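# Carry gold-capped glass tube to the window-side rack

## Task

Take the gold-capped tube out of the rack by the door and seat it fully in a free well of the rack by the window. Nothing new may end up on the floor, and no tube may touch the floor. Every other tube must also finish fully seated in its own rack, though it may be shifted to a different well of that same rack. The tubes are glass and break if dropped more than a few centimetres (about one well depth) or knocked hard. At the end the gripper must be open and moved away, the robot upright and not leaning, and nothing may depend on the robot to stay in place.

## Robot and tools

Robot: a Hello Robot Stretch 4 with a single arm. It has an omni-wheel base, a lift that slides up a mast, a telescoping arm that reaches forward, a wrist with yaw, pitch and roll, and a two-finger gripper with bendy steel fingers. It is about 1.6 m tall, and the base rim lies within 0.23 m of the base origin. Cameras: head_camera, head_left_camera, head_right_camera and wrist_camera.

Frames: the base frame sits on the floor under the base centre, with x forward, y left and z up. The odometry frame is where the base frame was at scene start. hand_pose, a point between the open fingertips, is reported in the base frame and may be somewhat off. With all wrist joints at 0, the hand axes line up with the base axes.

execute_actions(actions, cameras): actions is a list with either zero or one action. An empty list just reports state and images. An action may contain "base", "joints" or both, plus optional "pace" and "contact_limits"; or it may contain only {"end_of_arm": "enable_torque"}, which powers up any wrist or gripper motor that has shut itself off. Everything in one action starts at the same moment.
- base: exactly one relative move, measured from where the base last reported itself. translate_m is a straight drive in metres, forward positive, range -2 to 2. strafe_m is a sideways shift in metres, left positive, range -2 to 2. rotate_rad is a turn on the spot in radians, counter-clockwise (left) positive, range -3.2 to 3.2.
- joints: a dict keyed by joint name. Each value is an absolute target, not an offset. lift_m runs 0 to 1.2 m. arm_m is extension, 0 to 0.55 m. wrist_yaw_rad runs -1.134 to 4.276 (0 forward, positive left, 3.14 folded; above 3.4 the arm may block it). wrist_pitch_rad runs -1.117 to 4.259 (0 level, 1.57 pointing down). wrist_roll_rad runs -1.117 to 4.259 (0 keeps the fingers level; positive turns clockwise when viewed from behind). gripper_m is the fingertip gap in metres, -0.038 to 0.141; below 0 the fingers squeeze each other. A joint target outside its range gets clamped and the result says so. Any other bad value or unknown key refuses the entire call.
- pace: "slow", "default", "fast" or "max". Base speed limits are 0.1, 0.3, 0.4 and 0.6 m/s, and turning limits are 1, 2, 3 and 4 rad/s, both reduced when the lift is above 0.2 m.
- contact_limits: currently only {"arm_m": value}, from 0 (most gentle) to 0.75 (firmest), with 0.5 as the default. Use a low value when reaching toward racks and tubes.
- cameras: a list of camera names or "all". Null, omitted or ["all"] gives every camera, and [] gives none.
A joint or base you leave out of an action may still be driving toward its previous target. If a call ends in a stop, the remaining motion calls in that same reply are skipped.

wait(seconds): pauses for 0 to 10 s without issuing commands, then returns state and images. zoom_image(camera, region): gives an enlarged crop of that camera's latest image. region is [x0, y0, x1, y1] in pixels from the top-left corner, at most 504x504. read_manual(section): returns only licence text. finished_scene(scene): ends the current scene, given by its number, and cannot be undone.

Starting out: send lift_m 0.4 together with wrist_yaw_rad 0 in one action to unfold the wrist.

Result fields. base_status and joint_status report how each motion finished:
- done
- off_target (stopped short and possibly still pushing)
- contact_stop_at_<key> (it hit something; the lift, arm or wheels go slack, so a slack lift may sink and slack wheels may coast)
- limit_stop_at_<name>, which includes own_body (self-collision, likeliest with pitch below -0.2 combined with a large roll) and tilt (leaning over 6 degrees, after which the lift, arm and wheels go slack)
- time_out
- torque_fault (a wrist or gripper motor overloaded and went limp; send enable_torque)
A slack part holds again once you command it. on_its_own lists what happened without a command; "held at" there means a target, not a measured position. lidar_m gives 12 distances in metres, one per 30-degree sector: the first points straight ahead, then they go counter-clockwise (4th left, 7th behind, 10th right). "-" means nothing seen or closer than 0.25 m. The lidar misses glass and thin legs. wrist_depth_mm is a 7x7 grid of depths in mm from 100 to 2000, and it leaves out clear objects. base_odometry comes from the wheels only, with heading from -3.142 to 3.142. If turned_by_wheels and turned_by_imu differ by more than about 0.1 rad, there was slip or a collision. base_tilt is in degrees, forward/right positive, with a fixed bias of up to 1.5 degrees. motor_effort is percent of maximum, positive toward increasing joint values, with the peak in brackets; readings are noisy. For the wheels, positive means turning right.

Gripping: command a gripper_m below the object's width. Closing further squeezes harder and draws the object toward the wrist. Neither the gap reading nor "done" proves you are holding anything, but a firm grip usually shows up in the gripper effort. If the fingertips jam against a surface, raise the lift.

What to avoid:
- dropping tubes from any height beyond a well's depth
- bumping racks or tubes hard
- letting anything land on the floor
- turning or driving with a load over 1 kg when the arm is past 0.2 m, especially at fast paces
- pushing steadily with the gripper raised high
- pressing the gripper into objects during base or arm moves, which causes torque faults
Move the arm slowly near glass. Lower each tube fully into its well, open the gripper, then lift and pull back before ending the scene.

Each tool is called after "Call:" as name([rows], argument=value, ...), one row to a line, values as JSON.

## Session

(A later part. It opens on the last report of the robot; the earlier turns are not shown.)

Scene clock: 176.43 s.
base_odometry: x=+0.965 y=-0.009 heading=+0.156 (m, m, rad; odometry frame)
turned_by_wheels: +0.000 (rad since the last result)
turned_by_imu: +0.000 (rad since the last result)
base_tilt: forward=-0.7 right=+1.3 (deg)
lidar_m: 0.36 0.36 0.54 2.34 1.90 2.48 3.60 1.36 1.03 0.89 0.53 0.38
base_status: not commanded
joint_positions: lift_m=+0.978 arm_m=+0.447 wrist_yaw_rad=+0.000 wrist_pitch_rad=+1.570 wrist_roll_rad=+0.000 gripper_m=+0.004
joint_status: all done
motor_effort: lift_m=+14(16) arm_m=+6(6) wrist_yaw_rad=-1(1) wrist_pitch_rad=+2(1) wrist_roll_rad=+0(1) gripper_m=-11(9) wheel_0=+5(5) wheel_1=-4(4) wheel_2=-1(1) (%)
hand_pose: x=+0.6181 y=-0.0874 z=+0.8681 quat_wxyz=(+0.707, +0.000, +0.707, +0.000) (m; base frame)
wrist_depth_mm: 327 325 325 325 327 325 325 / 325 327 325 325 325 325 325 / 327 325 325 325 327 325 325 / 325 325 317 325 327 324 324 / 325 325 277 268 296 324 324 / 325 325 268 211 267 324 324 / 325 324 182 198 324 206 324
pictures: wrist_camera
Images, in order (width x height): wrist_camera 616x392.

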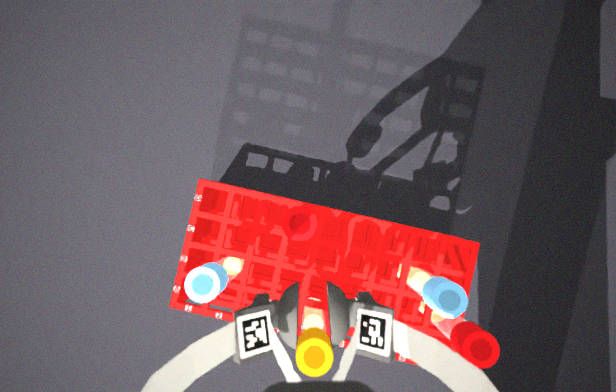

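Call:
execute_actions([
  {"joints":{"gripper_m":0.03},"pace":"slow"},
], cameras=[])

Call:
execute_actions([
  {"joints":{"lift_m":1.06}},
], cameras=[])

Call:
execute_actions([
  {"joints":{"arm_m":0.1,"wrist_pitch_rad":0.8}},
], cameras=["wrist_camera"])

Scene clock: 184.10 s.
base_odometry: x=+0.965 y=-0.009 heading=+0.156 (m, m, rad; odometry frame)
turned_by_wheels: +0.000 (rad since the last result)
turned_by_imu: +0.000 (rad since the last result)
base_tilt: forward=-0.7 right=+1.2 (deg)
lidar_m: 0.35 0.38 0.52 2.34 1.89 2.46 3.59 1.35 1.03 0.87 0.52 0.39
base_status: not commanded
joint_positions: lift_m=+0.978 arm_m=+0.447 wrist_yaw_rad=+0.000 wrist_pitch_rad=+1.570 wrist_roll_rad=+0.000 gripper_m=+0.030
joint_status: all done
motor_effort: lift_m=+14(14) arm_m=+6(6) wrist_yaw_rad=-1(0) wrist_pitch_rad=+0(0) wrist_roll_rad=-2(1) gripper_m=-3(12) wheel_0=+5(4) wheel_1=-4(4) wheel_2=-1(1) (%)
hand_pose: x=+0.6181 y=-0.0874 z=+0.8681 quat_wxyz=(+0.707, +0.000, +0.707, +0.000) (m; base frame)
wrist_depth_mm: 329 327 325 327 327 325 325 / 327 327 325 327 325 325 325 / 325 325 327 327 325 325 324 / 325 324 317 327 324 325 325 / 325 325 277 268 296 324 325 / 325 325 267 264 211 324 322 / 325 324 324 206 325 206 325
pictures: none
No camera images: the call's "cameras" was empty. Leave "cameras" out to get every camera's image.

Scene clock: 185.43 s.
base_odometry: x=+0.965 y=-0.009 heading=+0.156 (m, m, rad; odometry frame)
turned_by_wheels: +0.000 (rad since the last result)
turned_by_imu: +0.000 (rad since the last result)
base_tilt: forward=-0.7 right=+1.2 (deg)
lidar_m: 0.36 0.37 0.54 2.35 1.88 2.45 3.60 1.35 1.03 0.89 0.53 0.36
base_status: not commanded
joint_positions: lift_m=+1.060 arm_m=+0.447 wrist_yaw_rad=+0.000 wrist_pitch_rad=+1.570 wrist_roll_rad=+0.000 gripper_m=+0.030
joint_status: all done
motor_effort: lift_m=+24(25) arm_m=+6(6) wrist_yaw_rad=+0(0) wrist_pitch_rad=+0(1) wrist_roll_rad=-1(1) gripper_m=-3(5) wheel_0=+5(4) wheel_1=-4(4) wheel_2=-1(1) (%)
hand_pose: x=+0.6181 y=-0.0874 z=+0.9493 quat_wxyz=(+0.707, +0.000, +0.707, +0.000) (m; base frame)
wrist_depth_mm: 407 410 407 410 407 407 404 / 407 404 407 407 404 404 407 / 407 407 407 407 404 407 407 / 407 404 407 404 410 404 404 / 404 407 389 377 349 404 407 / 407 407 404 287 287 407 407 / 404 407 407 404 404 404 404
pictures: none
No camera images: the call's "cameras" was empty. Leave "cameras" out to get every camera's image.

Scene clock: 187.57 s.
base_odometry: x=+0.965 y=-0.009 heading=+0.156 (m, m, rad; odometry frame)
turned_by_wheels: +0.000 (rad since the last result)
turned_by_imu: +0.000 (rad since the last result)
base_tilt: forward=-0.7 right=+1.2 (deg)
lidar_m: 0.35 0.36 0.53 2.33 1.89 2.49 3.60 1.35 1.04 0.89 0.53 0.37
base_status: not commanded
joint_positions: lift_m=+1.060 arm_m=+0.101 wrist_yaw_rad=+0.000 wrist_pitch_rad=+0.802 wrist_roll_rad=+0.000 gripper_m=+0.030
joint_status: all done
motor_effort: lift_m=+24(24) arm_m=-6(6) wrist_yaw_rad=+0(1) wrist_pitch_rad=-4(6) wrist_roll_rad=+1(2) gripper_m=-4(4) wheel_0=+5(5) wheel_1=-4(4) wheel_2=-1(0) (%)
hand_pose: x=+0.4726 y=-0.0874 z=+1.0305 quat_wxyz=(+0.921, +0.000, +0.390, +0.000) (m; base frame)
wrist_depth_mm: 741 741 732 723 723 788 778 / 866 854 866 866 854 854 854 / 778 768 759 759 750 750 750 / 661 654 661 654 647 654 647 / 580 580 574 500 569 564 569 / 517 512 500 466 466 504 504 / 466 462 442 449 442 455 459
pictures: wrist_camera
Images, in order (width x height): wrist_camera 616x392.

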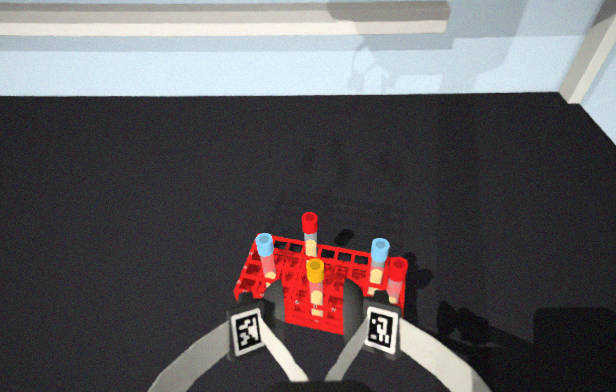

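Call:
finished_scene(scene=2)

The scene is finished: the task was done.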